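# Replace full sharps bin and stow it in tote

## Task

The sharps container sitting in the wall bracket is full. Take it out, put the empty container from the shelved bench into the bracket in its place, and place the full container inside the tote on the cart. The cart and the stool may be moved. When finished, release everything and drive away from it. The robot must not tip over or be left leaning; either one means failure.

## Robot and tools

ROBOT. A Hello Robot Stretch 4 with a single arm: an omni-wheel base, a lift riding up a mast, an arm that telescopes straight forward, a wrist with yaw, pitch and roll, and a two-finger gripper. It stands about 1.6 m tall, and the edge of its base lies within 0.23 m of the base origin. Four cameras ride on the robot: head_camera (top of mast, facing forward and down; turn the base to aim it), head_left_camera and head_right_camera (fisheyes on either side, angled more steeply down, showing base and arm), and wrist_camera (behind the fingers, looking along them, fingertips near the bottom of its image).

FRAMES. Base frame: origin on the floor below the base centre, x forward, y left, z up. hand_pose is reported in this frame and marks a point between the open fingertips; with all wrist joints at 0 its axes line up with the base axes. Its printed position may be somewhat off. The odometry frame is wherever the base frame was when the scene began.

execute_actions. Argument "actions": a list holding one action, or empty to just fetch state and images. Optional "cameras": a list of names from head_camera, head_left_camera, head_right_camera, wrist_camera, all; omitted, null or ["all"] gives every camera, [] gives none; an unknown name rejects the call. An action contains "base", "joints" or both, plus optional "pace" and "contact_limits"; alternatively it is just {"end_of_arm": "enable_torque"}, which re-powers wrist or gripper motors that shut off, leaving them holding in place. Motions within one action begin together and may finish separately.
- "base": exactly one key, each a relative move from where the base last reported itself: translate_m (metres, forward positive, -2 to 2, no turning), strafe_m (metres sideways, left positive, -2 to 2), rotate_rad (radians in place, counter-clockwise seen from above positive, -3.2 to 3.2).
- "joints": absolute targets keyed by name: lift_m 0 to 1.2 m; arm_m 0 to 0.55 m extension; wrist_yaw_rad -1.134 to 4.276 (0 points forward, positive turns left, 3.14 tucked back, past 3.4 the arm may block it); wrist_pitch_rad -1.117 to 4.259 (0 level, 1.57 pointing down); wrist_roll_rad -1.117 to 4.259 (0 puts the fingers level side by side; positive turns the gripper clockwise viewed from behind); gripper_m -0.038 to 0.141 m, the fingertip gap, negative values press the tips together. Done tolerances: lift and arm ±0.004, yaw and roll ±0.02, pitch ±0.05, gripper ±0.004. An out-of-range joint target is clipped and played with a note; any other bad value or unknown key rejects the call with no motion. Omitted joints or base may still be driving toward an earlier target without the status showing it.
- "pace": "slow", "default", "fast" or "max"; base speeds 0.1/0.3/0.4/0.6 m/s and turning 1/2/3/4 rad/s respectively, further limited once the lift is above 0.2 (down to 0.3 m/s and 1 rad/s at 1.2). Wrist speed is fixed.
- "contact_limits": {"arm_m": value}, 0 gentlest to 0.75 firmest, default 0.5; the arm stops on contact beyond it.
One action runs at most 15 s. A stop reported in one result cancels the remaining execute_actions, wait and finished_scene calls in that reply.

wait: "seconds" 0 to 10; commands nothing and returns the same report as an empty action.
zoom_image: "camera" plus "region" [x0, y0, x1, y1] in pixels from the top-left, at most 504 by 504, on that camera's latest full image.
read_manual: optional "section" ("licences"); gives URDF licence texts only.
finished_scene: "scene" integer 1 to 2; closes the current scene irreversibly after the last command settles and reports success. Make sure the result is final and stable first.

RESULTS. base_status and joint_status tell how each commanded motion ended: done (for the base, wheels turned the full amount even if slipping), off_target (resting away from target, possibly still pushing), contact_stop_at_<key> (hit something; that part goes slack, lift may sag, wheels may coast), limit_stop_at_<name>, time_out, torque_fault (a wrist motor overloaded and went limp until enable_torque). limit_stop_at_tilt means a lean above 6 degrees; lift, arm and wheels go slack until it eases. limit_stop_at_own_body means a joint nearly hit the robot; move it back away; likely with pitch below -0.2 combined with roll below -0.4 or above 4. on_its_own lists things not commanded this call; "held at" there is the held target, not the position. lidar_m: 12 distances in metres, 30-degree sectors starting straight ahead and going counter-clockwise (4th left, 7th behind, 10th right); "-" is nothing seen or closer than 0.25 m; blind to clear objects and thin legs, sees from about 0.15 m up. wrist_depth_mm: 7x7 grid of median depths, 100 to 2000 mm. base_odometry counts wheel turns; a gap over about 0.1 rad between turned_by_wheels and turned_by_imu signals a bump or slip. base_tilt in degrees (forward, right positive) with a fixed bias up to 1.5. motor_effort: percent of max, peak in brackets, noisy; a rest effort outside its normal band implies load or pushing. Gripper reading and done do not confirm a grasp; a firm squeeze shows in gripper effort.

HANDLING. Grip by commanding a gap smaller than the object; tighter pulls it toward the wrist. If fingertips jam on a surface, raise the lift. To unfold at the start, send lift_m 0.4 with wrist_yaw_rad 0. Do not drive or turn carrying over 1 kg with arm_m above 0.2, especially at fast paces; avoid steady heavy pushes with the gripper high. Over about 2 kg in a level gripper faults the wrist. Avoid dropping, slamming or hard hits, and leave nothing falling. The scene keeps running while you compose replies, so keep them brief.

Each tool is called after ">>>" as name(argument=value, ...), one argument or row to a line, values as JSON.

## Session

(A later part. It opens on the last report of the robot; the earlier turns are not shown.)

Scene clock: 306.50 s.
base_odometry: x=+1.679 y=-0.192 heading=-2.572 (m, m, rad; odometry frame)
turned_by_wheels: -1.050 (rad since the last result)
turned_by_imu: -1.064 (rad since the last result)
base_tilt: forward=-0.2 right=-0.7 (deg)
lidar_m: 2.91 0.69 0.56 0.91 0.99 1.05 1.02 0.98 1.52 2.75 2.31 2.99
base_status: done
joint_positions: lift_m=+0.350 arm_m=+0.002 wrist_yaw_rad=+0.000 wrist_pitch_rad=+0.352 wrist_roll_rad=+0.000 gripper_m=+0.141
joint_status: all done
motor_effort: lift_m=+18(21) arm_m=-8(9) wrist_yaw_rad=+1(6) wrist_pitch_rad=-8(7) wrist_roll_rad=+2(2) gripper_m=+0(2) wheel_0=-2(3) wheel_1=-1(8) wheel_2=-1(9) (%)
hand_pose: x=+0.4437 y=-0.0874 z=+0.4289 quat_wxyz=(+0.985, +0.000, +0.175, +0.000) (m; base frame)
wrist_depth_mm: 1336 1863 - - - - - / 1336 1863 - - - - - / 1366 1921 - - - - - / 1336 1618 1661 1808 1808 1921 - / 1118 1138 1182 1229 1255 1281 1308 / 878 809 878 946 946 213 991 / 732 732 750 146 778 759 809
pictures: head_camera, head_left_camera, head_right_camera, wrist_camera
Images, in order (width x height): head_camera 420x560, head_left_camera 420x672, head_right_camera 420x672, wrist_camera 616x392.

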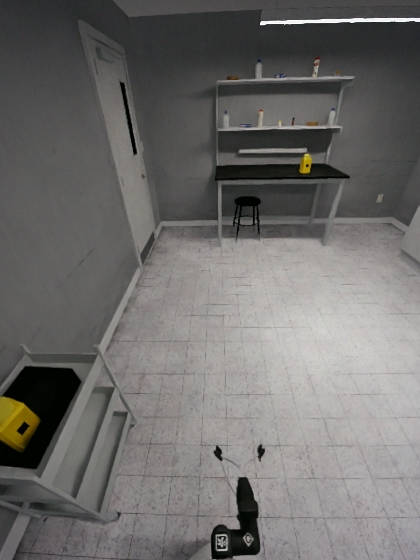

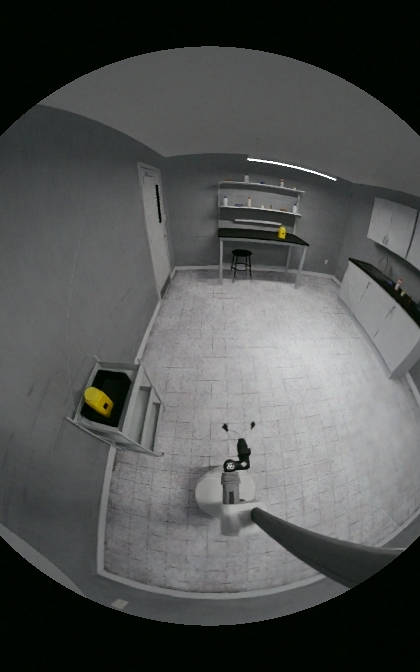

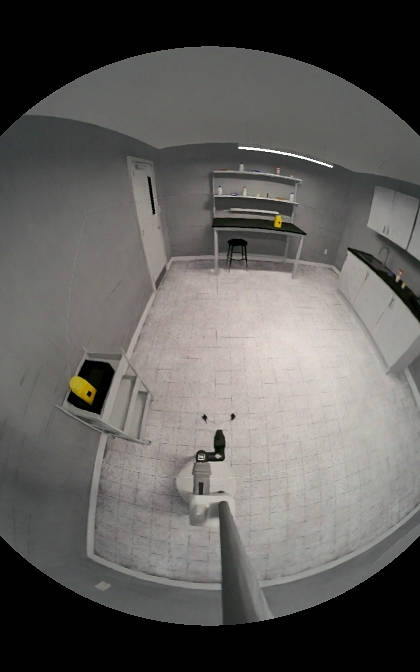

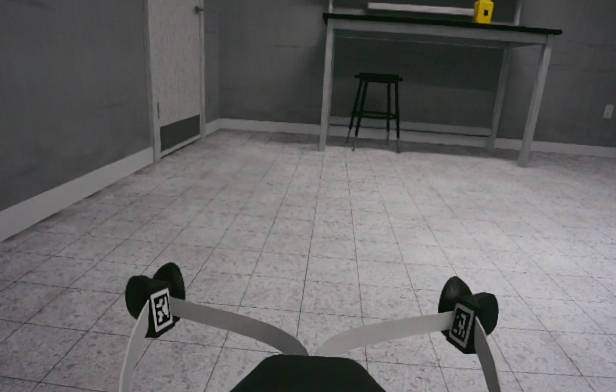

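The full bin is in the tote. Now locating the empty bin on the bench.

>>> zoom_image(
  camera="head_camera",
  region=[200, 110, 370, 260],
)

>>> zoom_image(
  camera="head_camera",
  region=[280, 140, 340, 190],
)

Region (200, 110, 370, 260) of head_camera's 420x560 image, scaled by 2.965, with more detail than that image has; it fills the top 445 rows of this view, and the rest is white.

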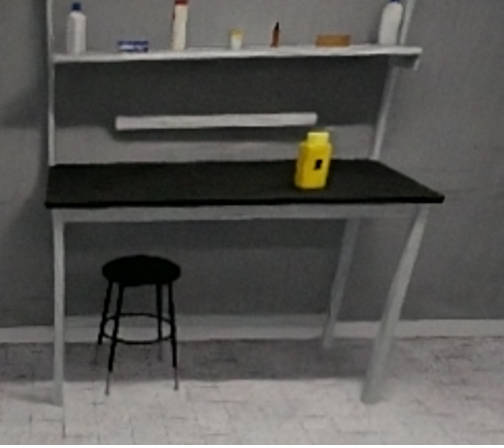

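Region (280, 140, 340, 190) of head_camera's 420x560 image, scaled by 8.400, with more detail than that image has.

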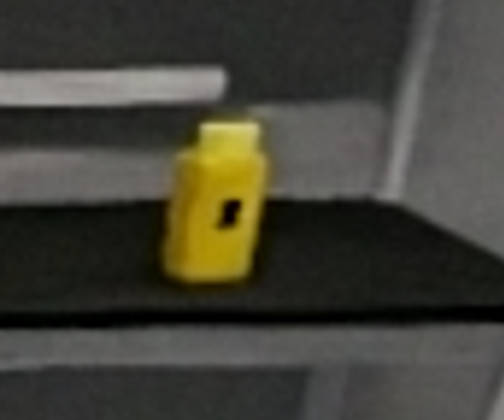

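>>> zoom_image(
  camera="head_camera",
  region=[90, 190, 420, 360],
)

Region (90, 190, 420, 360) of head_camera's 420x560 image, scaled by 1.527, with more detail than that image has; it fills the top 260 rows of this view, and the rest is white.

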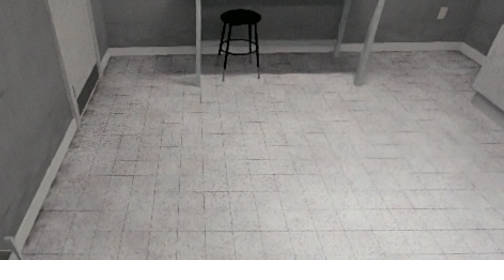

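>>> execute_actions(
  actions=[
    {"base": {"strafe_m": -1.064}, "joints": {"lift_m": 0.2}, "pace": "max"},
  ],
  cameras=["head_camera"],
)

>>> execute_actions(
  actions=[
    {"base": {"translate_m": 2.0}, "joints": {"lift_m": 0.96}, "pace": "max"},
  ],
)

Scene clock: 370.23 s.
base_odometry: x=+1.106 y=+0.705 heading=-2.572 (m, m, rad; odometry frame)
turned_by_wheels: +0.000 (rad since the last result)
turned_by_imu: +0.001 (rad since the last result)
base_tilt: forward=-0.2 right=-0.7 (deg)
lidar_m: 2.86 2.74 1.61 1.57 1.47 1.09 1.06 1.08 1.56 1.68 1.35 1.65
base_status: done
joint_positions: lift_m=+0.200 arm_m=+0.002 wrist_yaw_rad=+0.000 wrist_pitch_rad=+0.352 wrist_roll_rad=+0.000 gripper_m=+0.141
joint_status: all done
motor_effort: lift_m=+18(19) arm_m=-8(9) wrist_yaw_rad=+1(2) wrist_pitch_rad=-8(6) wrist_roll_rad=+2(2) gripper_m=+2(1) wheel_0=-1(13) wheel_1=+0(14) wheel_2=+0(2) (%)
hand_pose: x=+0.4437 y=-0.0874 z=+0.2788 quat_wxyz=(+0.985, +0.000, +0.175, +0.000) (m; base frame)
wrist_depth_mm: - - - - - - 1756 / - - - - - - 1756 / 1863 - - - - - 1708 / 1160 1182 1229 1308 1366 1397 1464 / 809 854 878 891 931 960 976 / 634 591 634 683 699 213 723 / 530 535 549 146 569 554 591
pictures: head_camera
Images, in order (width x height): head_camera 420x560.

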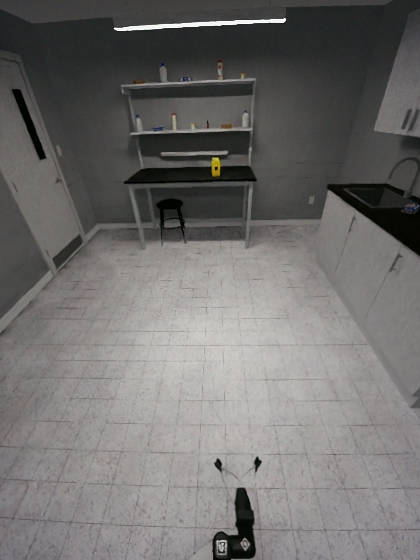

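Scene clock: 375.13 s.
base_odometry: x=-0.578 y=-0.374 heading=-2.572 (m, m, rad; odometry frame)
turned_by_wheels: +0.000 (rad since the last result)
turned_by_imu: +0.003 (rad since the last result)
base_tilt: forward=-0.2 right=-0.8 (deg)
lidar_m: 0.85 0.91 1.35 1.90 2.01 2.25 3.09 1.62 1.22 1.17 1.26 0.88
base_status: done
joint_positions: lift_m=+0.960 arm_m=+0.002 wrist_yaw_rad=+0.000 wrist_pitch_rad=+0.352 wrist_roll_rad=+0.000 gripper_m=+0.141
joint_status: all done
motor_effort: lift_m=+22(25) arm_m=-8(8) wrist_yaw_rad=+1(0) wrist_pitch_rad=-6(6) wrist_roll_rad=+3(2) gripper_m=+0(2) wheel_0=-1(8) wheel_1=-3(8) wheel_2=+1(18) (%)
hand_pose: x=+0.4437 y=-0.0874 z=+1.0385 quat_wxyz=(+0.985, +0.000, +0.175, +0.000) (m; base frame)
wrist_depth_mm: 1366 1366 1336 1308 1336 1281 1255 / 1430 1430 1366 1336 1366 1336 1308 / 1205 1255 1366 798 1397 1397 1366 / 768 750 768 809 831 878 1430 / 1618 1182 1618 741 715 707 1464 / 1618 991 1661 1661 1618 213 1537 / 1499 1499 1537 146 1537 1499 1661
pictures: head_camera, head_left_camera, head_right_camera, wrist_camera
Images, in order (width x height): head_camera 420x560, head_left_camera 420x672, head_right_camera 420x672, wrist_camera 616x392.

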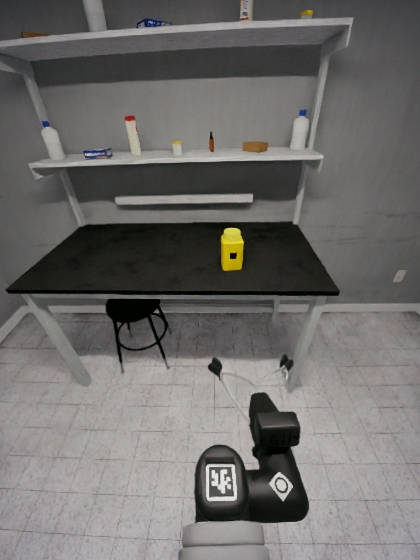

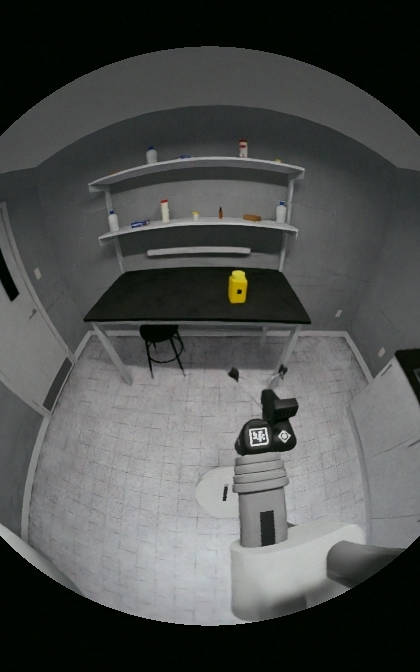

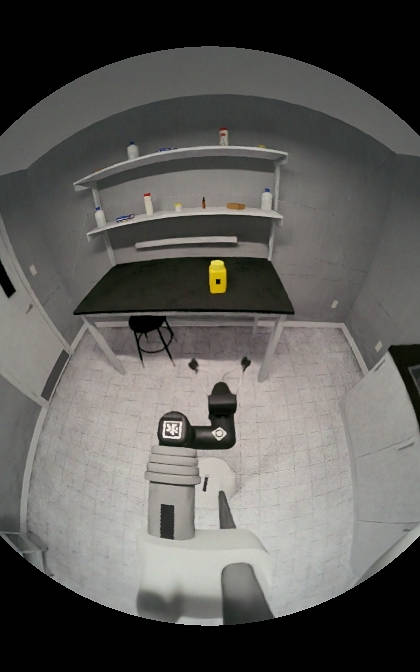

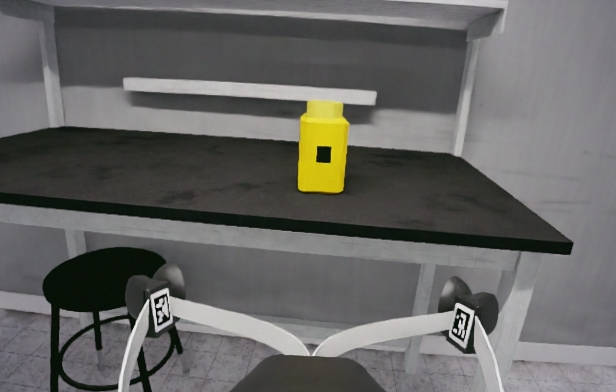

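>>> zoom_image(
  camera="wrist_camera",
  region=[270, 90, 380, 210],
)

>>> zoom_image(
  camera="head_camera",
  region=[200, 215, 270, 300],
)

Region (270, 90, 380, 210) of wrist_camera's 616x392 image, scaled by 4.200; it fills the left 462 columns of this view, and the rest is white.

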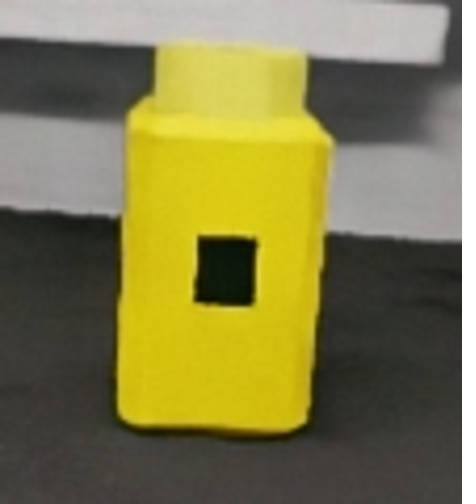

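Region (200, 215, 270, 300) of head_camera's 420x560 image, scaled by 5.929, with more detail than that image has; it fills the left 415 columns of this view, and the rest is white.

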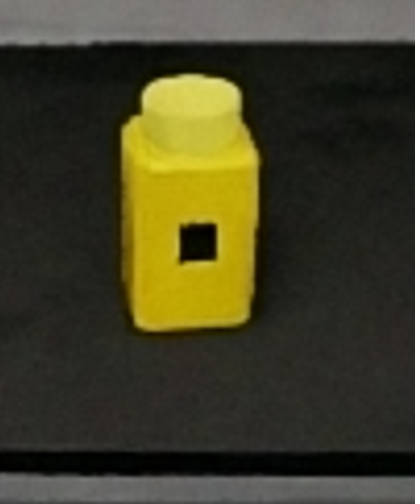

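>>> execute_actions(
  actions=[
    {"base": {"translate_m": 0.34}, "joints": {"lift_m": 0.968, "arm_m": 0.195}, "pace": "fast"},
  ],
  cameras=["wrist_camera"],
)

Scene clock: 401.70 s.
base_odometry: x=-0.865 y=-0.558 heading=-2.572 (m, m, rad; odometry frame)
turned_by_wheels: +0.000 (rad since the last result)
turned_by_imu: +0.002 (rad since the last result)
base_tilt: forward=-0.1 right=-0.8 (deg)
lidar_m: 0.54 0.58 0.81 1.86 2.01 2.22 3.45 1.67 1.22 1.19 0.72 0.55
base_status: done
joint_positions: lift_m=+0.968 arm_m=+0.193 wrist_yaw_rad=+0.000 wrist_pitch_rad=+0.352 wrist_roll_rad=+0.000 gripper_m=+0.141
joint_status: all done
motor_effort: lift_m=+23(25) arm_m=+9(9) wrist_yaw_rad=+1(2) wrist_pitch_rad=-7(7) wrist_roll_rad=+2(2) gripper_m=-1(1) wheel_0=+1(5) wheel_1=+0(7) wheel_2=+2(11) (%)
hand_pose: x=+0.6352 y=-0.0874 z=+1.0464 quat_wxyz=(+0.985, +0.000, +0.175, +0.000) (m; base frame)
wrist_depth_mm: 878 878 854 842 820 820 798 / 904 891 878 866 866 854 820 / 960 946 931 904 904 878 854 / 741 768 788 278 798 904 904 / 521 539 554 278 291 603 615 / 404 377 404 293 294 213 462 / 340 342 351 146 349 351 375
pictures: wrist_camera
Images, in order (width x height): wrist_camera 616x392.

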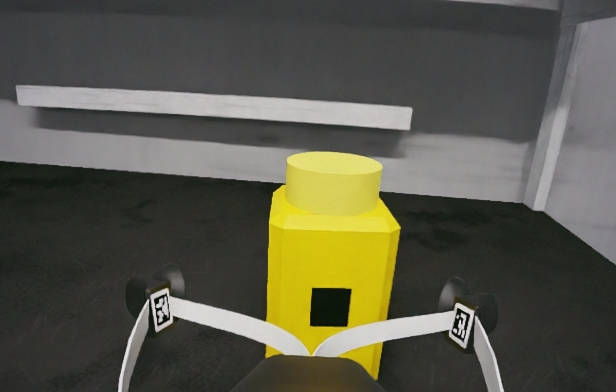

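>>> zoom_image(
  camera="wrist_camera",
  region=[240, 140, 430, 340],
)

Region (240, 140, 430, 340) of wrist_camera's 616x392 image, scaled by 2.520; it fills the left 479 columns of this view, and the rest is white.

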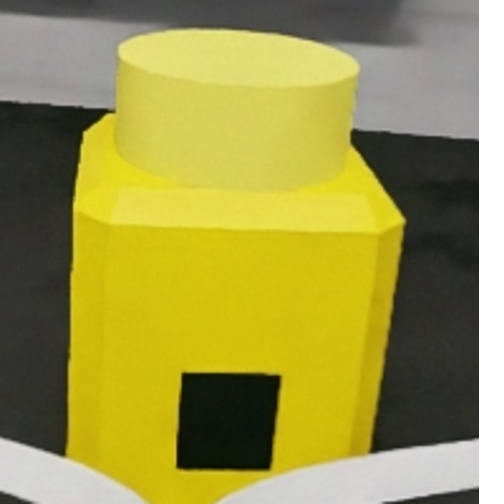

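>>> execute_actions(
  actions=[
    {"base": {"strafe_m": -0.015}, "joints": {"lift_m": 0.962, "arm_m": 0.293}},
  ],
  cameras=["wrist_camera"],
)

Scene clock: 416.67 s.
base_odometry: x=-0.873 y=-0.545 heading=-2.572 (m, m, rad; odometry frame)
turned_by_wheels: +0.000 (rad since the last result)
turned_by_imu: +0.001 (rad since the last result)
base_tilt: forward=-0.1 right=-0.8 (deg)
lidar_m: 0.52 0.59 0.83 1.87 2.02 2.25 3.44 1.63 1.19 1.18 0.72 0.53
base_status: done
joint_positions: lift_m=+0.962 arm_m=+0.291 wrist_yaw_rad=+0.000 wrist_pitch_rad=+0.352 wrist_roll_rad=+0.000 gripper_m=+0.141
joint_status: all done
motor_effort: lift_m=+16(22) arm_m=+9(10) wrist_yaw_rad=+0(1) wrist_pitch_rad=-6(6) wrist_roll_rad=+2(2) gripper_m=+0(2) wheel_0=+1(8) wheel_1=-2(6) wheel_2=+0(0) (%)
hand_pose: x=+0.7331 y=-0.0874 z=+1.0410 quat_wxyz=(+0.985, +0.000, +0.175, +0.000) (m; base frame)
wrist_depth_mm: 788 778 768 750 741 732 715 / 798 788 788 778 768 759 732 / 854 842 842 820 809 788 768 / 715 741 759 202 820 809 788 / 512 525 484 182 544 591 609 / 397 370 183 181 184 213 452 / 330 334 202 146 327 345 368
pictures: wrist_camera
Images, in order (width x height): wrist_camera 616x392.

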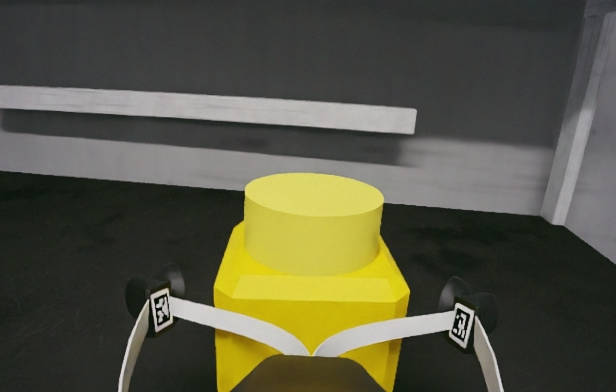

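>>> execute_actions(
  actions=[
    {"joints": {"gripper_m": 0.05}},
  ],
  cameras=["wrist_camera"],
)

Scene clock: 431.07 s.
base_odometry: x=-0.873 y=-0.545 heading=-2.572 (m, m, rad; odometry frame)
turned_by_wheels: +0.000 (rad since the last result)
turned_by_imu: +0.001 (rad since the last result)
base_tilt: forward=-0.2 right=-0.8 (deg)
lidar_m: 0.53 0.58 0.82 1.87 2.02 2.25 3.44 1.64 1.21 1.18 0.70 0.54
base_status: not commanded
joint_positions: lift_m=+0.962 arm_m=+0.291 wrist_yaw_rad=+0.000 wrist_pitch_rad=+0.354 wrist_roll_rad=+0.000 gripper_m=+0.050
joint_status: all done
motor_effort: lift_m=+16(16) arm_m=+9(9) wrist_yaw_rad=+1(0) wrist_pitch_rad=-11(11) wrist_roll_rad=+2(2) gripper_m=-17(23) wheel_0=+1(1) wheel_1=-2(2) wheel_2=+0(0) (%)
hand_pose: x=+0.7330 y=-0.0874 z=+1.0406 quat_wxyz=(+0.984, +0.000, +0.176, +0.000) (m; base frame)
wrist_depth_mm: 788 768 759 741 741 732 715 / 809 798 778 778 768 759 741 / 854 842 831 820 798 778 768 / 707 732 741 186 768 809 798 / 508 525 480 167 194 591 603 / 394 402 170 167 171 445 449 / 327 320 183 171 180 178 366
pictures: wrist_camera
Images, in order (width x height): wrist_camera 616x392.

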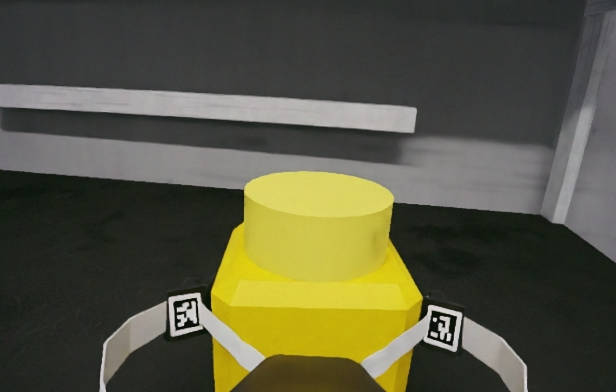

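>>> zoom_image(
  camera="wrist_camera",
  region=[200, 160, 440, 340],
)

Region (200, 160, 440, 340) of wrist_camera's 616x392 image, scaled by 2.100; it fills the top 378 rows of this view, and the rest is white.

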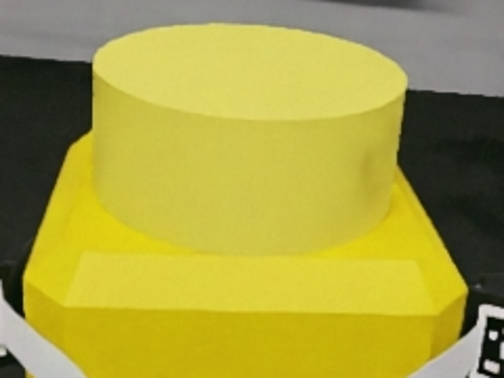

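>>> execute_actions(
  actions=[
    {"base": {"translate_m": -0.71}, "joints": {"lift_m": 0.99, "arm_m": 0.0}, "pace": "fast"},
  ],
  cameras=["wrist_camera"],
)

>>> execute_actions(
  actions=[
    {"base": {"rotate_rad": 2.827}, "joints": {"lift_m": 0.25}, "pace": "max"},
  ],
  cameras=["head_camera", "wrist_camera"],
)

Scene clock: 487.03 s.
base_odometry: x=-0.275 y=-0.162 heading=-2.572 (m, m, rad; odometry frame)
turned_by_wheels: +0.000 (rad since the last result)
turned_by_imu: +0.000 (rad since the last result)
base_tilt: forward=-0.2 right=-0.7 (deg)
lidar_m: 0.39 1.31 1.99 1.93 1.80 2.79 2.70 2.37 1.17 1.14 1.22 0.39
base_status: done
joint_positions: lift_m=+0.990 arm_m=+0.002 wrist_yaw_rad=+0.000 wrist_pitch_rad=+0.354 wrist_roll_rad=+0.000 gripper_m=+0.050
joint_status: all done
motor_effort: lift_m=+24(26) arm_m=-9(9) wrist_yaw_rad=+1(2) wrist_pitch_rad=-13(13) wrist_roll_rad=+2(2) gripper_m=-20(18) wheel_0=+0(6) wheel_1=-1(8) wheel_2=-2(9) (%)
hand_pose: x=+0.4435 y=-0.0874 z=+1.0678 quat_wxyz=(+0.984, +0.000, +0.176, +0.000) (m; base frame)
wrist_depth_mm: 1661 1708 1661 1618 1618 1576 1576 / 1808 1808 1756 1708 1708 1661 1661 / 1336 1366 1499 1618 1661 1708 1756 / - 1921 1118 186 1042 1756 1863 / - 1708 1499 167 194 1863 1808 / 1756 1921 169 167 171 - 1921 / 1464 1499 183 171 179 178 1708
pictures: wrist_camera
Images, in order (width x height): wrist_camera 616x392.

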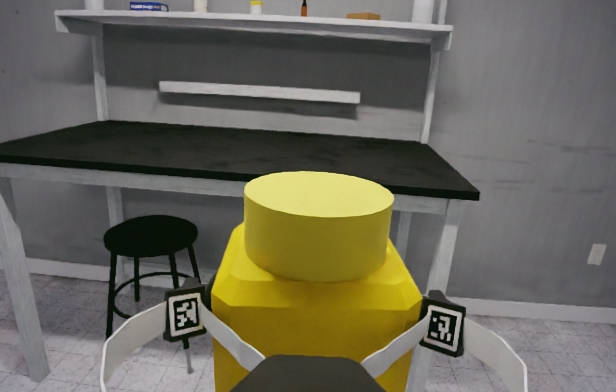

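Scene clock: 490.03 s.
base_odometry: x=-0.275 y=-0.162 heading=+0.255 (m, m, rad; odometry frame)
turned_by_wheels: +2.827 (rad since the last result)
turned_by_imu: +2.864 (rad since the last result)
base_tilt: forward=-0.2 right=-0.8 (deg)
lidar_m: 0.38 2.68 1.38 1.16 1.16 1.34 1.24 1.23 1.47 1.92 1.92 0.41
base_status: done
joint_positions: lift_m=+0.250 arm_m=+0.002 wrist_yaw_rad=+0.000 wrist_pitch_rad=+0.354 wrist_roll_rad=+0.000 gripper_m=+0.050
joint_status: all done
motor_effort: lift_m=+18(20) arm_m=-9(9) wrist_yaw_rad=+0(0) wrist_pitch_rad=-13(13) wrist_roll_rad=+1(2) gripper_m=-21(20) wheel_0=-1(5) wheel_1=-2(8) wheel_2=-1(7) (%)
hand_pose: x=+0.4436 y=-0.0874 z=+0.3283 quat_wxyz=(+0.984, +0.000, +0.176, +0.000) (m; base frame)
wrist_depth_mm: - - - - - - 1921 / - - - - - - 1983 / - - - - - - 1863 / 1281 1336 1336 186 1366 1537 1537 / 904 946 866 168 195 1060 1078 / 715 723 169 167 170 809 820 / 591 574 184 171 179 178 654
pictures: head_camera, wrist_camera
Images, in order (width x height): head_camera 420x560, wrist_camera 616x392.

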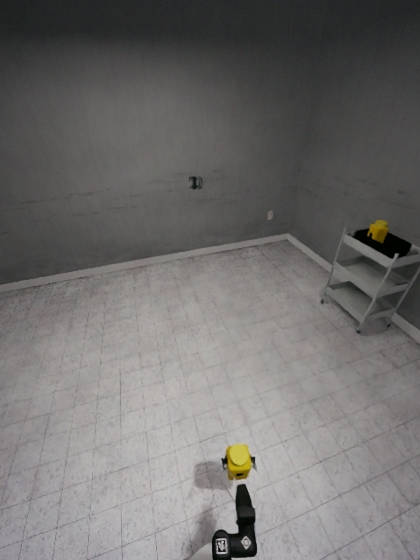

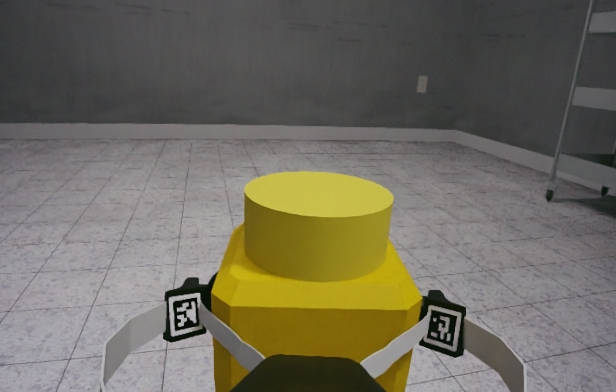

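>>> zoom_image(
  camera="head_camera",
  region=[170, 160, 230, 210],
)

>>> zoom_image(
  camera="head_camera",
  region=[0, 220, 300, 310],
)

Region (170, 160, 230, 210) of head_camera's 420x560 image, scaled by 8.400, with more detail than that image has.

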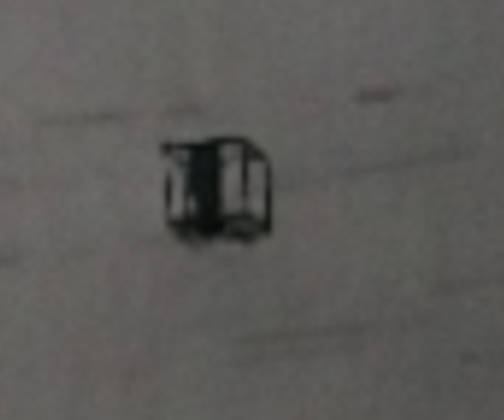

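Region (0, 220, 300, 310) of head_camera's 420x560 image, scaled by 1.680, with more detail than that image has; it fills the top 151 rows of this view, and the rest is white.

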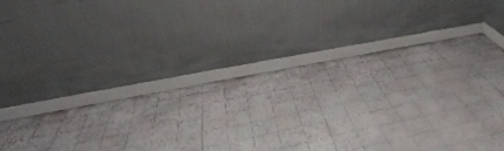

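>>> execute_actions(
  actions=[
    {"base": {"translate_m": 1.99}, "joints": {"lift_m": 0.82}, "pace": "max"},
  ],
  cameras=[],
)

>>> execute_actions(
  actions=[
    {"base": {"rotate_rad": 0.277}, "joints": {"arm_m": 0.08}, "pace": "fast"},
  ],
  cameras=["head_camera", "wrist_camera"],
)

Scene clock: 532.87 s.
base_odometry: x=+1.651 y=+0.339 heading=+0.254 (m, m, rad; odometry frame)
turned_by_wheels: +0.000 (rad since the last result)
turned_by_imu: +0.004 (rad since the last result)
base_tilt: forward=-0.2 right=-0.7 (deg)
lidar_m: 0.38 0.78 0.89 1.55 2.26 2.05 3.85 2.91 1.14 1.06 1.38 0.40
base_status: done
joint_positions: lift_m=+0.820 arm_m=+0.002 wrist_yaw_rad=+0.000 wrist_pitch_rad=+0.354 wrist_roll_rad=+0.000 gripper_m=+0.050
joint_status: all done
motor_effort: lift_m=+23(27) arm_m=-8(9) wrist_yaw_rad=+0(0) wrist_pitch_rad=-13(14) wrist_roll_rad=+2(2) gripper_m=-19(19) wheel_0=-2(7) wheel_1=-1(7) wheel_2=+1(12) (%)
hand_pose: x=+0.4435 y=-0.0874 z=+0.8980 quat_wxyz=(+0.984, +0.000, +0.176, +0.000) (m; base frame)
wrist_depth_mm: 477 504 521 549 580 621 647 / 492 517 549 580 615 647 691 / 512 539 574 615 640 683 741 / 539 569 591 187 676 732 778 / 559 591 609 168 194 768 831 / 591 603 170 168 171 820 891 / 621 654 184 170 179 178 946
pictures: none
No camera images: the call's "cameras" was empty. Leave "cameras" out to get every camera's image.

Scene clock: 533.87 s.
base_odometry: x=+1.651 y=+0.339 heading=+0.531 (m, m, rad; odometry frame)
turned_by_wheels: +0.277 (rad since the last result)
turned_by_imu: +0.281 (rad since the last result)
base_tilt: forward=-0.2 right=-0.7 (deg)
lidar_m: 0.48 0.82 1.11 2.31 2.07 2.47 3.97 2.00 1.07 1.36 1.15 0.80
base_status: done
joint_positions: lift_m=+0.820 arm_m=+0.078 wrist_yaw_rad=+0.000 wrist_pitch_rad=+0.354 wrist_roll_rad=+0.000 gripper_m=+0.050
joint_status: all done
motor_effort: lift_m=+22(23) arm_m=+9(9) wrist_yaw_rad=+0(1) wrist_pitch_rad=-12(12) wrist_roll_rad=+2(1) gripper_m=-19(23) wheel_0=-1(5) wheel_1=+0(7) wheel_2=+1(9) (%)
hand_pose: x=+0.5200 y=-0.0873 z=+0.8980 quat_wxyz=(+0.984, +0.000, +0.176, +0.000) (m; base frame)
wrist_depth_mm: 442 439 433 436 433 433 433 / 462 459 459 455 452 449 449 / 484 484 480 477 473 469 469 / 508 504 496 186 488 496 492 / 535 535 517 168 195 521 517 / 564 549 169 167 171 539 544 / 597 585 183 170 180 178 569
pictures: head_camera, wrist_camera
Images, in order (width x height): head_camera 420x560, wrist_camera 616x392.

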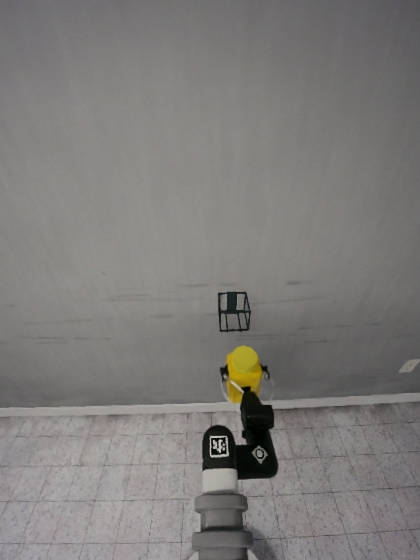

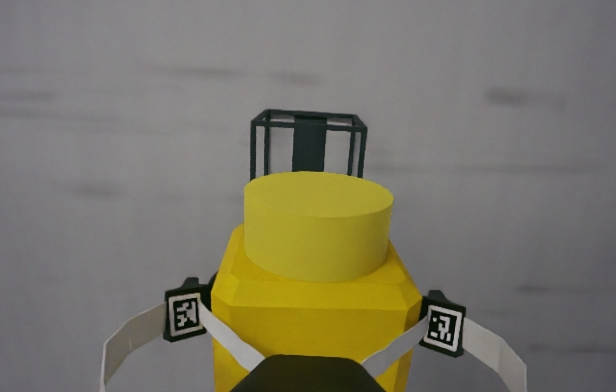

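Close to aligned; measuring the remaining lateral offset.

>>> zoom_image(
  camera="wrist_camera",
  region=[235, 95, 405, 225],
)

Region (235, 95, 405, 225) of wrist_camera's 616x392 image, scaled by 2.965; it fills the top 385 rows of this view, and the rest is white.

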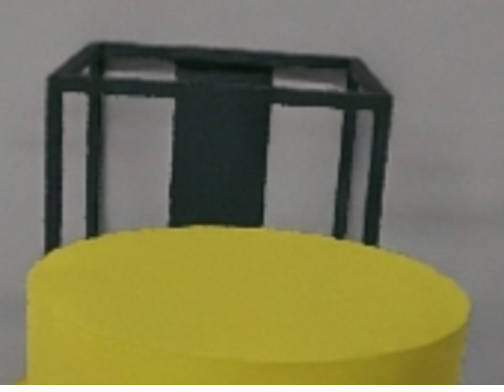

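>>> execute_actions(
  actions=[
    {"base": {"strafe_m": 0.0075}, "joints": {"arm_m": 0.12}},
  ],
  cameras=["wrist_camera"],
)

>>> zoom_image(
  camera="wrist_camera",
  region=[235, 95, 405, 225],
)

Scene clock: 565.93 s.
base_odometry: x=+1.647 y=+0.346 heading=+0.531 (m, m, rad; odometry frame)
turned_by_wheels: +0.000 (rad since the last result)
turned_by_imu: +0.001 (rad since the last result)
base_tilt: forward=-0.1 right=-0.8 (deg)
lidar_m: 0.49 0.81 1.10 2.31 2.04 2.42 3.96 2.01 1.08 1.39 1.12 0.80
base_status: done
joint_positions: lift_m=+0.820 arm_m=+0.118 wrist_yaw_rad=+0.000 wrist_pitch_rad=+0.354 wrist_roll_rad=+0.000 gripper_m=+0.050
joint_status: all done
motor_effort: lift_m=+22(23) arm_m=+9(9) wrist_yaw_rad=+0(0) wrist_pitch_rad=-12(11) wrist_roll_rad=+2(2) gripper_m=-22(17) wheel_0=+1(8) wheel_1=-2(7) wheel_2=+0(3) (%)
hand_pose: x=+0.5600 y=-0.0874 z=+0.8980 quat_wxyz=(+0.984, +0.000, +0.176, +0.000) (m; base frame)
wrist_depth_mm: 407 404 402 399 399 394 394 / 424 421 421 418 418 413 410 / 442 442 439 436 436 433 430 / 466 466 455 187 449 452 452 / 492 488 473 168 195 477 473 / 517 504 170 167 171 492 500 / 544 539 184 171 180 178 525
pictures: wrist_camera
Images, in order (width x height): wrist_camera 616x392.

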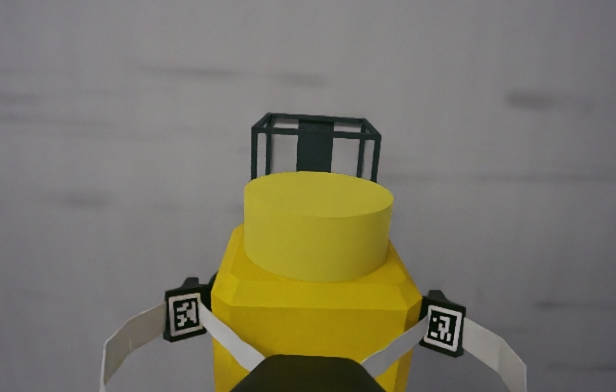

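Region (235, 95, 405, 225) of wrist_camera's 616x392 image, scaled by 2.965; it fills the top 385 rows of this view, and the rest is white.

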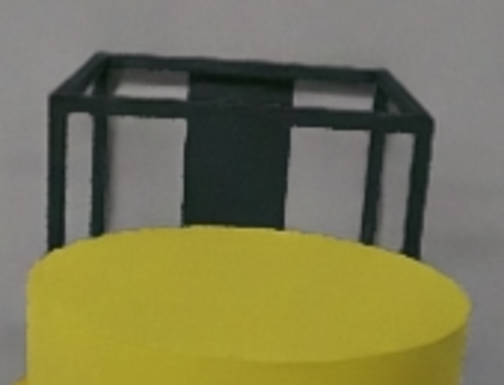

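>>> zoom_image(
  camera="wrist_camera",
  region=[195, 200, 445, 340],
)

Region (195, 200, 445, 340) of wrist_camera's 616x392 image, scaled by 2.016; it fills the top 282 rows of this view, and the rest is white.

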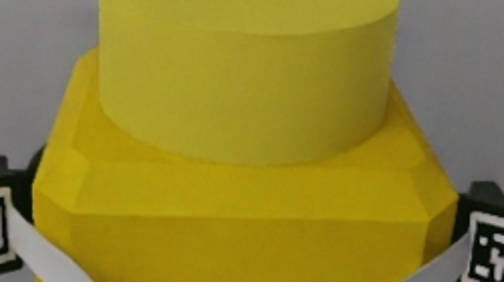

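>>> execute_actions(
  actions=[
    {"base": {"strafe_m": 0.0175}, "joints": {"wrist_yaw_rad": -0.055}},
  ],
  cameras=["wrist_camera"],
)

>>> zoom_image(
  camera="wrist_camera",
  region=[225, 95, 405, 225],
)

Scene clock: 610.40 s.
base_odometry: x=+1.638 y=+0.361 heading=+0.531 (m, m, rad; odometry frame)
turned_by_wheels: +0.000 (rad since the last result)
turned_by_imu: +0.001 (rad since the last result)
base_tilt: forward=-0.2 right=-0.7 (deg)
lidar_m: 0.49 0.80 1.11 2.29 2.02 2.42 3.94 2.03 1.07 1.39 1.11 0.78
base_status: done
joint_positions: lift_m=+0.820 arm_m=+0.118 wrist_yaw_rad=-0.055 wrist_pitch_rad=+0.354 wrist_roll_rad=+0.000 gripper_m=+0.050
joint_status: all done
motor_effort: lift_m=+22(23) arm_m=+9(9) wrist_yaw_rad=+1(6) wrist_pitch_rad=-10(12) wrist_roll_rad=+2(2) gripper_m=-20(19) wheel_0=+1(7) wheel_1=+0(7) wheel_2=+0(1) (%)
hand_pose: x=+0.5548 y=-0.1021 z=+0.8980 quat_wxyz=(+0.984, +0.005, +0.176, -0.027) (m; base frame)
wrist_depth_mm: 394 399 402 404 407 410 415 / 413 415 421 424 427 427 430 / 430 436 436 442 442 449 452 / 455 459 455 186 455 473 473 / 473 480 473 168 195 500 500 / 504 496 169 167 170 521 525 / 530 525 183 170 180 178 559
pictures: wrist_camera
Images, in order (width x height): wrist_camera 616x392.

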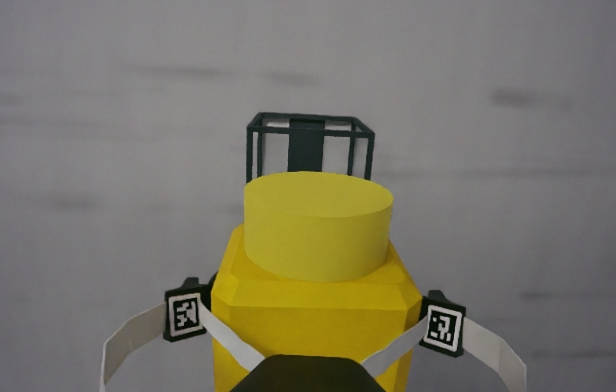

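Region (225, 95, 405, 225) of wrist_camera's 616x392 image, scaled by 2.800.

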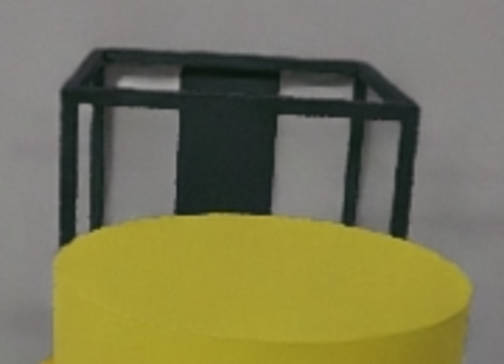

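>>> execute_actions(
  actions=[
    {"joints": {"lift_m": 1.042, "arm_m": 0.165}, "pace": "fast"},
  ],
  cameras=[],
)

>>> execute_actions(
  actions=[
    {"joints": {"arm_m": 0.3185}},
  ],
  cameras=["wrist_camera"],
)

Scene clock: 624.87 s.
base_odometry: x=+1.638 y=+0.361 heading=+0.531 (m, m, rad; odometry frame)
turned_by_wheels: +0.000 (rad since the last result)
turned_by_imu: +0.001 (rad since the last result)
base_tilt: forward=-0.2 right=-0.8 (deg)
lidar_m: 0.54 0.81 1.11 2.29 2.04 2.41 3.95 2.03 1.08 1.39 1.11 0.80
base_status: not commanded
joint_positions: lift_m=+1.042 arm_m=+0.163 wrist_yaw_rad=-0.055 wrist_pitch_rad=+0.354 wrist_roll_rad=+0.000 gripper_m=+0.050
joint_status: all done
motor_effort: lift_m=+23(26) arm_m=+9(10) wrist_yaw_rad=+0(0) wrist_pitch_rad=-12(12) wrist_roll_rad=+2(3) gripper_m=-20(21) wheel_0=+1(1) wheel_1=+0(0) wheel_2=+0(0) (%)
hand_pose: x=+0.5997 y=-0.1021 z=+1.1199 quat_wxyz=(+0.984, +0.005, +0.176, -0.027) (m; base frame)
wrist_depth_mm: 355 359 359 366 368 368 370 / 370 373 377 379 384 384 387 / 387 392 394 397 402 402 404 / 407 413 410 186 413 424 430 / 427 433 421 168 195 445 449 / 452 445 169 168 171 469 473 / 477 473 184 171 180 178 500
pictures: none
No camera images: the call's "cameras" was empty. Leave "cameras" out to get every camera's image.

Scene clock: 626.40 s.
base_odometry: x=+1.638 y=+0.361 heading=+0.531 (m, m, rad; odometry frame)
turned_by_wheels: +0.000 (rad since the last result)
turned_by_imu: +0.000 (rad since the last result)
base_tilt: forward=-0.2 right=-0.7 (deg)
lidar_m: 0.67 0.77 1.11 2.30 2.04 2.40 3.96 2.02 1.10 1.40 1.12 0.81
base_status: not commanded
joint_positions: lift_m=+1.042 arm_m=+0.317 wrist_yaw_rad=-0.055 wrist_pitch_rad=+0.354 wrist_roll_rad=+0.000 gripper_m=+0.050
joint_status: all done
motor_effort: lift_m=+24(24) arm_m=+9(8) wrist_yaw_rad=+0(0) wrist_pitch_rad=-12(12) wrist_roll_rad=+2(2) gripper_m=-20(20) wheel_0=+1(1) wheel_1=+0(0) wheel_2=+0(0) (%)
hand_pose: x=+0.7532 y=-0.1021 z=+1.1199 quat_wxyz=(+0.984, +0.005, +0.176, -0.027) (m; base frame)
wrist_depth_mm: 218 220 221 223 224 225 228 / 228 230 231 234 235 236 236 / 238 240 242 243 245 248 249 / 250 252 252 186 253 259 260 / 263 265 262 168 195 273 276 / 277 273 169 167 170 286 291 / 291 293 184 170 180 178 307
pictures: wrist_camera
Images, in order (width x height): wrist_camera 616x392.

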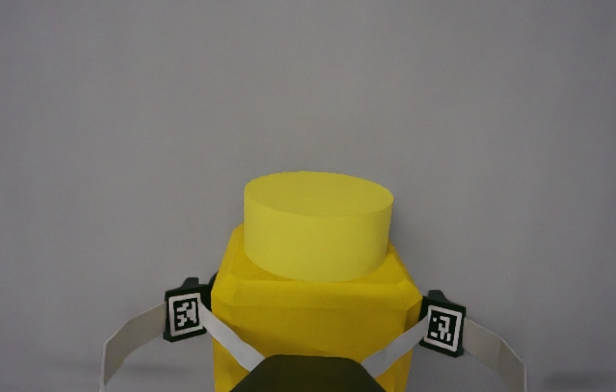

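>>> execute_actions(
  actions=[
    {"joints": {"arm_m": 0.3125, "lift_m": 0.99}, "pace": "slow"},
  ],
  cameras=["wrist_camera"],
)

Scene clock: 635.50 s.
base_odometry: x=+1.638 y=+0.361 heading=+0.531 (m, m, rad; odometry frame)
turned_by_wheels: +0.000 (rad since the last result)
turned_by_imu: +0.001 (rad since the last result)
base_tilt: forward=-0.1 right=-0.7 (deg)
lidar_m: 0.68 0.81 1.10 2.29 2.05 2.41 3.95 2.03 1.09 1.40 1.13 0.81
base_status: not commanded
joint_positions: lift_m=+0.990 arm_m=+0.314 wrist_yaw_rad=-0.055 wrist_pitch_rad=+0.354 wrist_roll_rad=+0.000 gripper_m=+0.050
joint_status: all done
motor_effort: lift_m=+17(23) arm_m=-9(9) wrist_yaw_rad=+0(0) wrist_pitch_rad=-11(12) wrist_roll_rad=+2(2) gripper_m=-20(20) wheel_0=+1(1) wheel_1=+0(0) wheel_2=+0(0) (%)
hand_pose: x=+0.7504 y=-0.1021 z=+1.0685 quat_wxyz=(+0.984, +0.005, +0.176, -0.027) (m; base frame)
wrist_depth_mm: 221 223 224 225 227 229 230 / 230 233 234 236 236 238 240 / 240 243 245 247 248 250 252 / 253 255 254 186 256 263 265 / 265 267 265 167 195 277 279 / 281 276 169 167 170 289 296 / 296 296 184 171 180 178 310
pictures: wrist_camera
Images, in order (width x height): wrist_camera 616x392.

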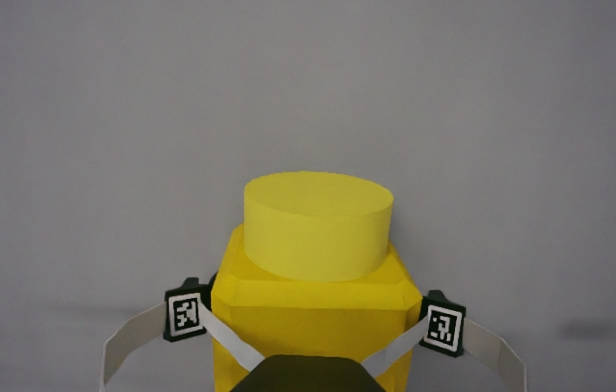

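The bin entered the ring without snagging. Continuing down to just above the seat.

>>> execute_actions(
  actions=[
    {"joints": {"lift_m": 0.93}},
  ],
  cameras=["wrist_camera"],
)

Scene clock: 640.53 s.
base_odometry: x=+1.638 y=+0.361 heading=+0.531 (m, m, rad; odometry frame)
turned_by_wheels: +0.000 (rad since the last result)
turned_by_imu: +0.001 (rad since the last result)
base_tilt: forward=-0.1 right=-0.7 (deg)
lidar_m: 0.68 0.81 1.10 2.30 2.04 2.41 3.94 2.05 1.10 1.40 1.12 0.80
base_status: not commanded
joint_positions: lift_m=+0.930 arm_m=+0.314 wrist_yaw_rad=-0.055 wrist_pitch_rad=+0.354 wrist_roll_rad=+0.000 gripper_m=+0.050
joint_status: all done
motor_effort: lift_m=+17(17) arm_m=-9(9) wrist_yaw_rad=+1(0) wrist_pitch_rad=-11(12) wrist_roll_rad=+2(2) gripper_m=-21(19) wheel_0=+1(1) wheel_1=+0(0) wheel_2=+0(0) (%)
hand_pose: x=+0.7504 y=-0.1021 z=+1.0085 quat_wxyz=(+0.984, +0.005, +0.176, -0.027) (m; base frame)
wrist_depth_mm: 220 223 224 226 227 229 230 / 231 232 234 236 237 239 240 / 242 243 246 247 249 251 252 / 253 255 254 186 256 263 265 / 266 267 265 168 195 276 279 / 281 276 170 167 171 289 296 / 296 296 183 170 180 178 310
pictures: wrist_camera
Images, in order (width x height): wrist_camera 616x392.

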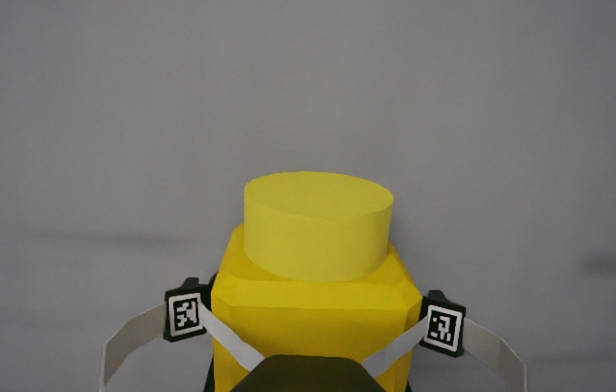

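>>> execute_actions(
  actions=[
    {"joints": {"lift_m": 0.918}, "pace": "slow"},
  ],
  cameras=["wrist_camera"],
)

Scene clock: 643.80 s.
base_odometry: x=+1.638 y=+0.361 heading=+0.531 (m, m, rad; odometry frame)
turned_by_wheels: +0.000 (rad since the last result)
turned_by_imu: +0.001 (rad since the last result)
base_tilt: forward=-0.2 right=-0.7 (deg)
lidar_m: 0.69 0.80 1.10 2.30 2.02 2.42 3.96 2.02 1.09 1.39 1.10 0.80
base_status: not commanded
joint_positions: lift_m=+0.918 arm_m=+0.314 wrist_yaw_rad=-0.055 wrist_pitch_rad=+0.351 wrist_roll_rad=+0.000 gripper_m=+0.050
joint_status: all done
motor_effort: lift_m=+15(16) arm_m=-9(9) wrist_yaw_rad=+0(1) wrist_pitch_rad=-4(12) wrist_roll_rad=+2(2) gripper_m=-19(20) wheel_0=+1(1) wheel_1=+0(0) wheel_2=+0(0) (%)
hand_pose: x=+0.7506 y=-0.1022 z=+0.9974 quat_wxyz=(+0.984, +0.005, +0.175, -0.027) (m; base frame)
wrist_depth_mm: 221 223 224 226 228 229 231 / 230 232 235 236 237 238 240 / 241 243 244 247 247 250 252 / 253 254 254 185 256 263 265 / 265 267 264 168 193 277 278 / 279 277 169 167 171 287 294 / 294 294 183 170 179 178 310
pictures: wrist_camera
Images, in order (width x height): wrist_camera 616x392.

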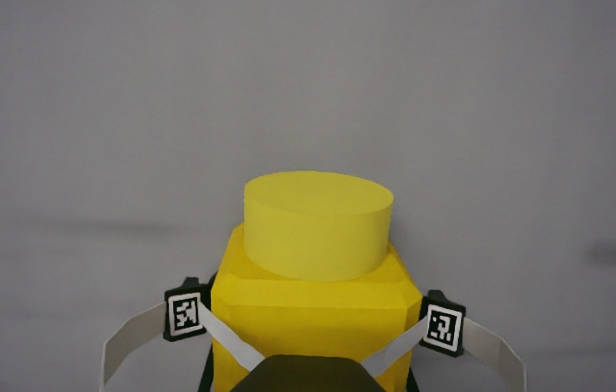

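The bin is seated. Releasing it and backing away.

>>> execute_actions(
  actions=[
    {"joints": {"gripper_m": 0.125, "arm_m": 0.304, "lift_m": 0.922}},
  ],
  cameras=["wrist_camera"],
)

Scene clock: 648.17 s.
base_odometry: x=+1.638 y=+0.361 heading=+0.531 (m, m, rad; odometry frame)
turned_by_wheels: +0.000 (rad since the last result)
turned_by_imu: +0.001 (rad since the last result)
base_tilt: forward=-0.2 right=-0.7 (deg)
lidar_m: 0.68 0.80 1.11 2.29 2.03 2.41 3.94 2.03 1.10 1.39 1.11 0.81
base_status: not commanded
joint_positions: lift_m=+0.922 arm_m=+0.306 wrist_yaw_rad=-0.055 wrist_pitch_rad=+0.352 wrist_roll_rad=+0.000 gripper_m=+0.125
joint_status: all done
motor_effort: lift_m=+23(24) arm_m=-8(12) wrist_yaw_rad=-1(4) wrist_pitch_rad=-4(7) wrist_roll_rad=+2(2) gripper_m=+0(18) wheel_0=+1(1) wheel_1=+0(0) wheel_2=+0(0) (%)
hand_pose: x=+0.7421 y=-0.1021 z=+1.0005 quat_wxyz=(+0.984, +0.005, +0.175, -0.027) (m; base frame)
wrist_depth_mm: 229 231 232 233 235 237 239 / 238 240 242 244 246 247 248 / 249 251 254 255 257 258 259 / 262 264 263 194 266 272 273 / 276 277 272 182 278 286 287 / 290 285 185 181 184 296 304 / 304 306 198 146 203 317 320
pictures: wrist_camera
Images, in order (width x height): wrist_camera 616x392.

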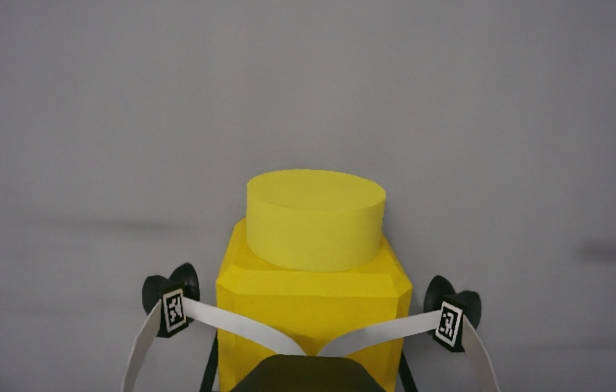

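>>> execute_actions(
  actions=[
    {"joints": {"arm_m": 0.0}, "base": {"translate_m": -0.25}, "pace": "fast"},
  ],
)

Scene clock: 652.87 s.
base_odometry: x=+1.423 y=+0.234 heading=+0.531 (m, m, rad; odometry frame)
turned_by_wheels: +0.000 (rad since the last result)
turned_by_imu: +0.001 (rad since the last result)
base_tilt: forward=-0.2 right=-0.8 (deg)
lidar_m: 0.91 1.06 1.45 2.28 1.91 2.42 3.69 2.02 1.03 1.01 1.46 1.05
base_status: done
joint_positions: lift_m=+0.922 arm_m=+0.002 wrist_yaw_rad=-0.055 wrist_pitch_rad=+0.352 wrist_roll_rad=+0.000 gripper_m=+0.125
joint_status: all done
motor_effort: lift_m=+24(23) arm_m=-9(11) wrist_yaw_rad=+3(1) wrist_pitch_rad=-6(8) wrist_roll_rad=+1(2) gripper_m=-1(2) wheel_0=-1(6) wheel_1=+0(8) wheel_2=-2(11) (%)
hand_pose: x=+0.4385 y=-0.1022 z=+1.0003 quat_wxyz=(+0.984, +0.005, +0.175, -0.027) (m; base frame)
wrist_depth_mm: 732 723 732 732 750 750 750 / 750 759 778 759 778 768 788 / 788 798 798 723 809 820 820 / 831 831 842 750 842 866 866 / 866 866 878 878 891 904 917 / 904 904 904 931 917 931 960 / 960 960 976 146 991 1008 1008
pictures: head_camera, head_left_camera, head_right_camera, wrist_camera
Images, in order (width x height): head_camera 420x560, head_left_camera 420x672, head_right_camera 420x672, wrist_camera 616x392.

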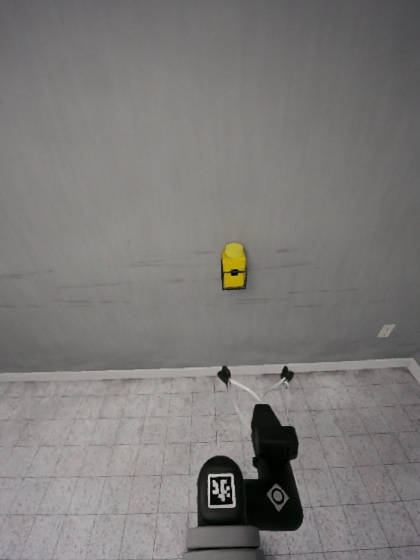

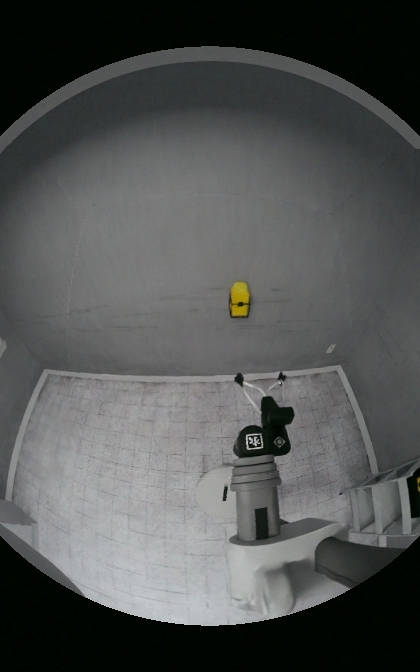

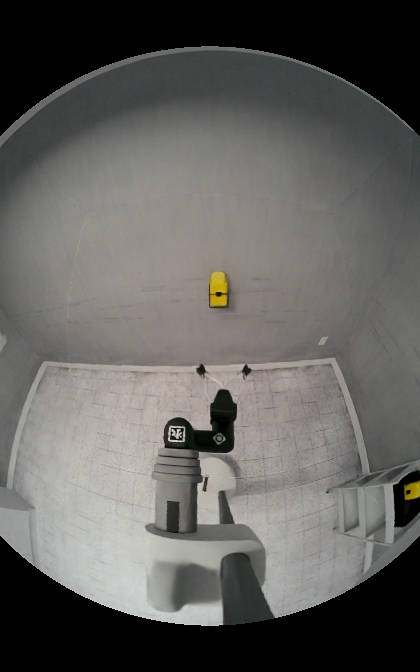

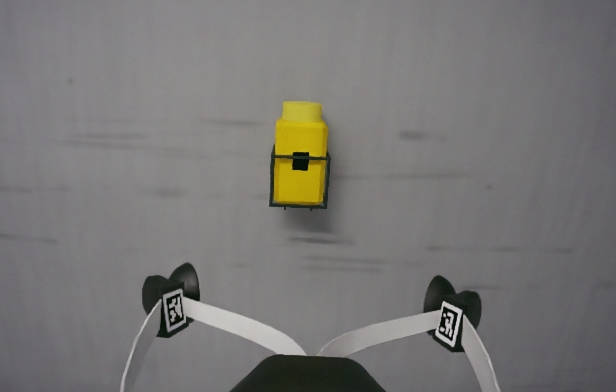

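The empty bin sits in the bracket, the full bin is still in the tote, and the robot is clear and level.

>>> finished_scene(
  scene=2,
)

The scene is finished: the task was done.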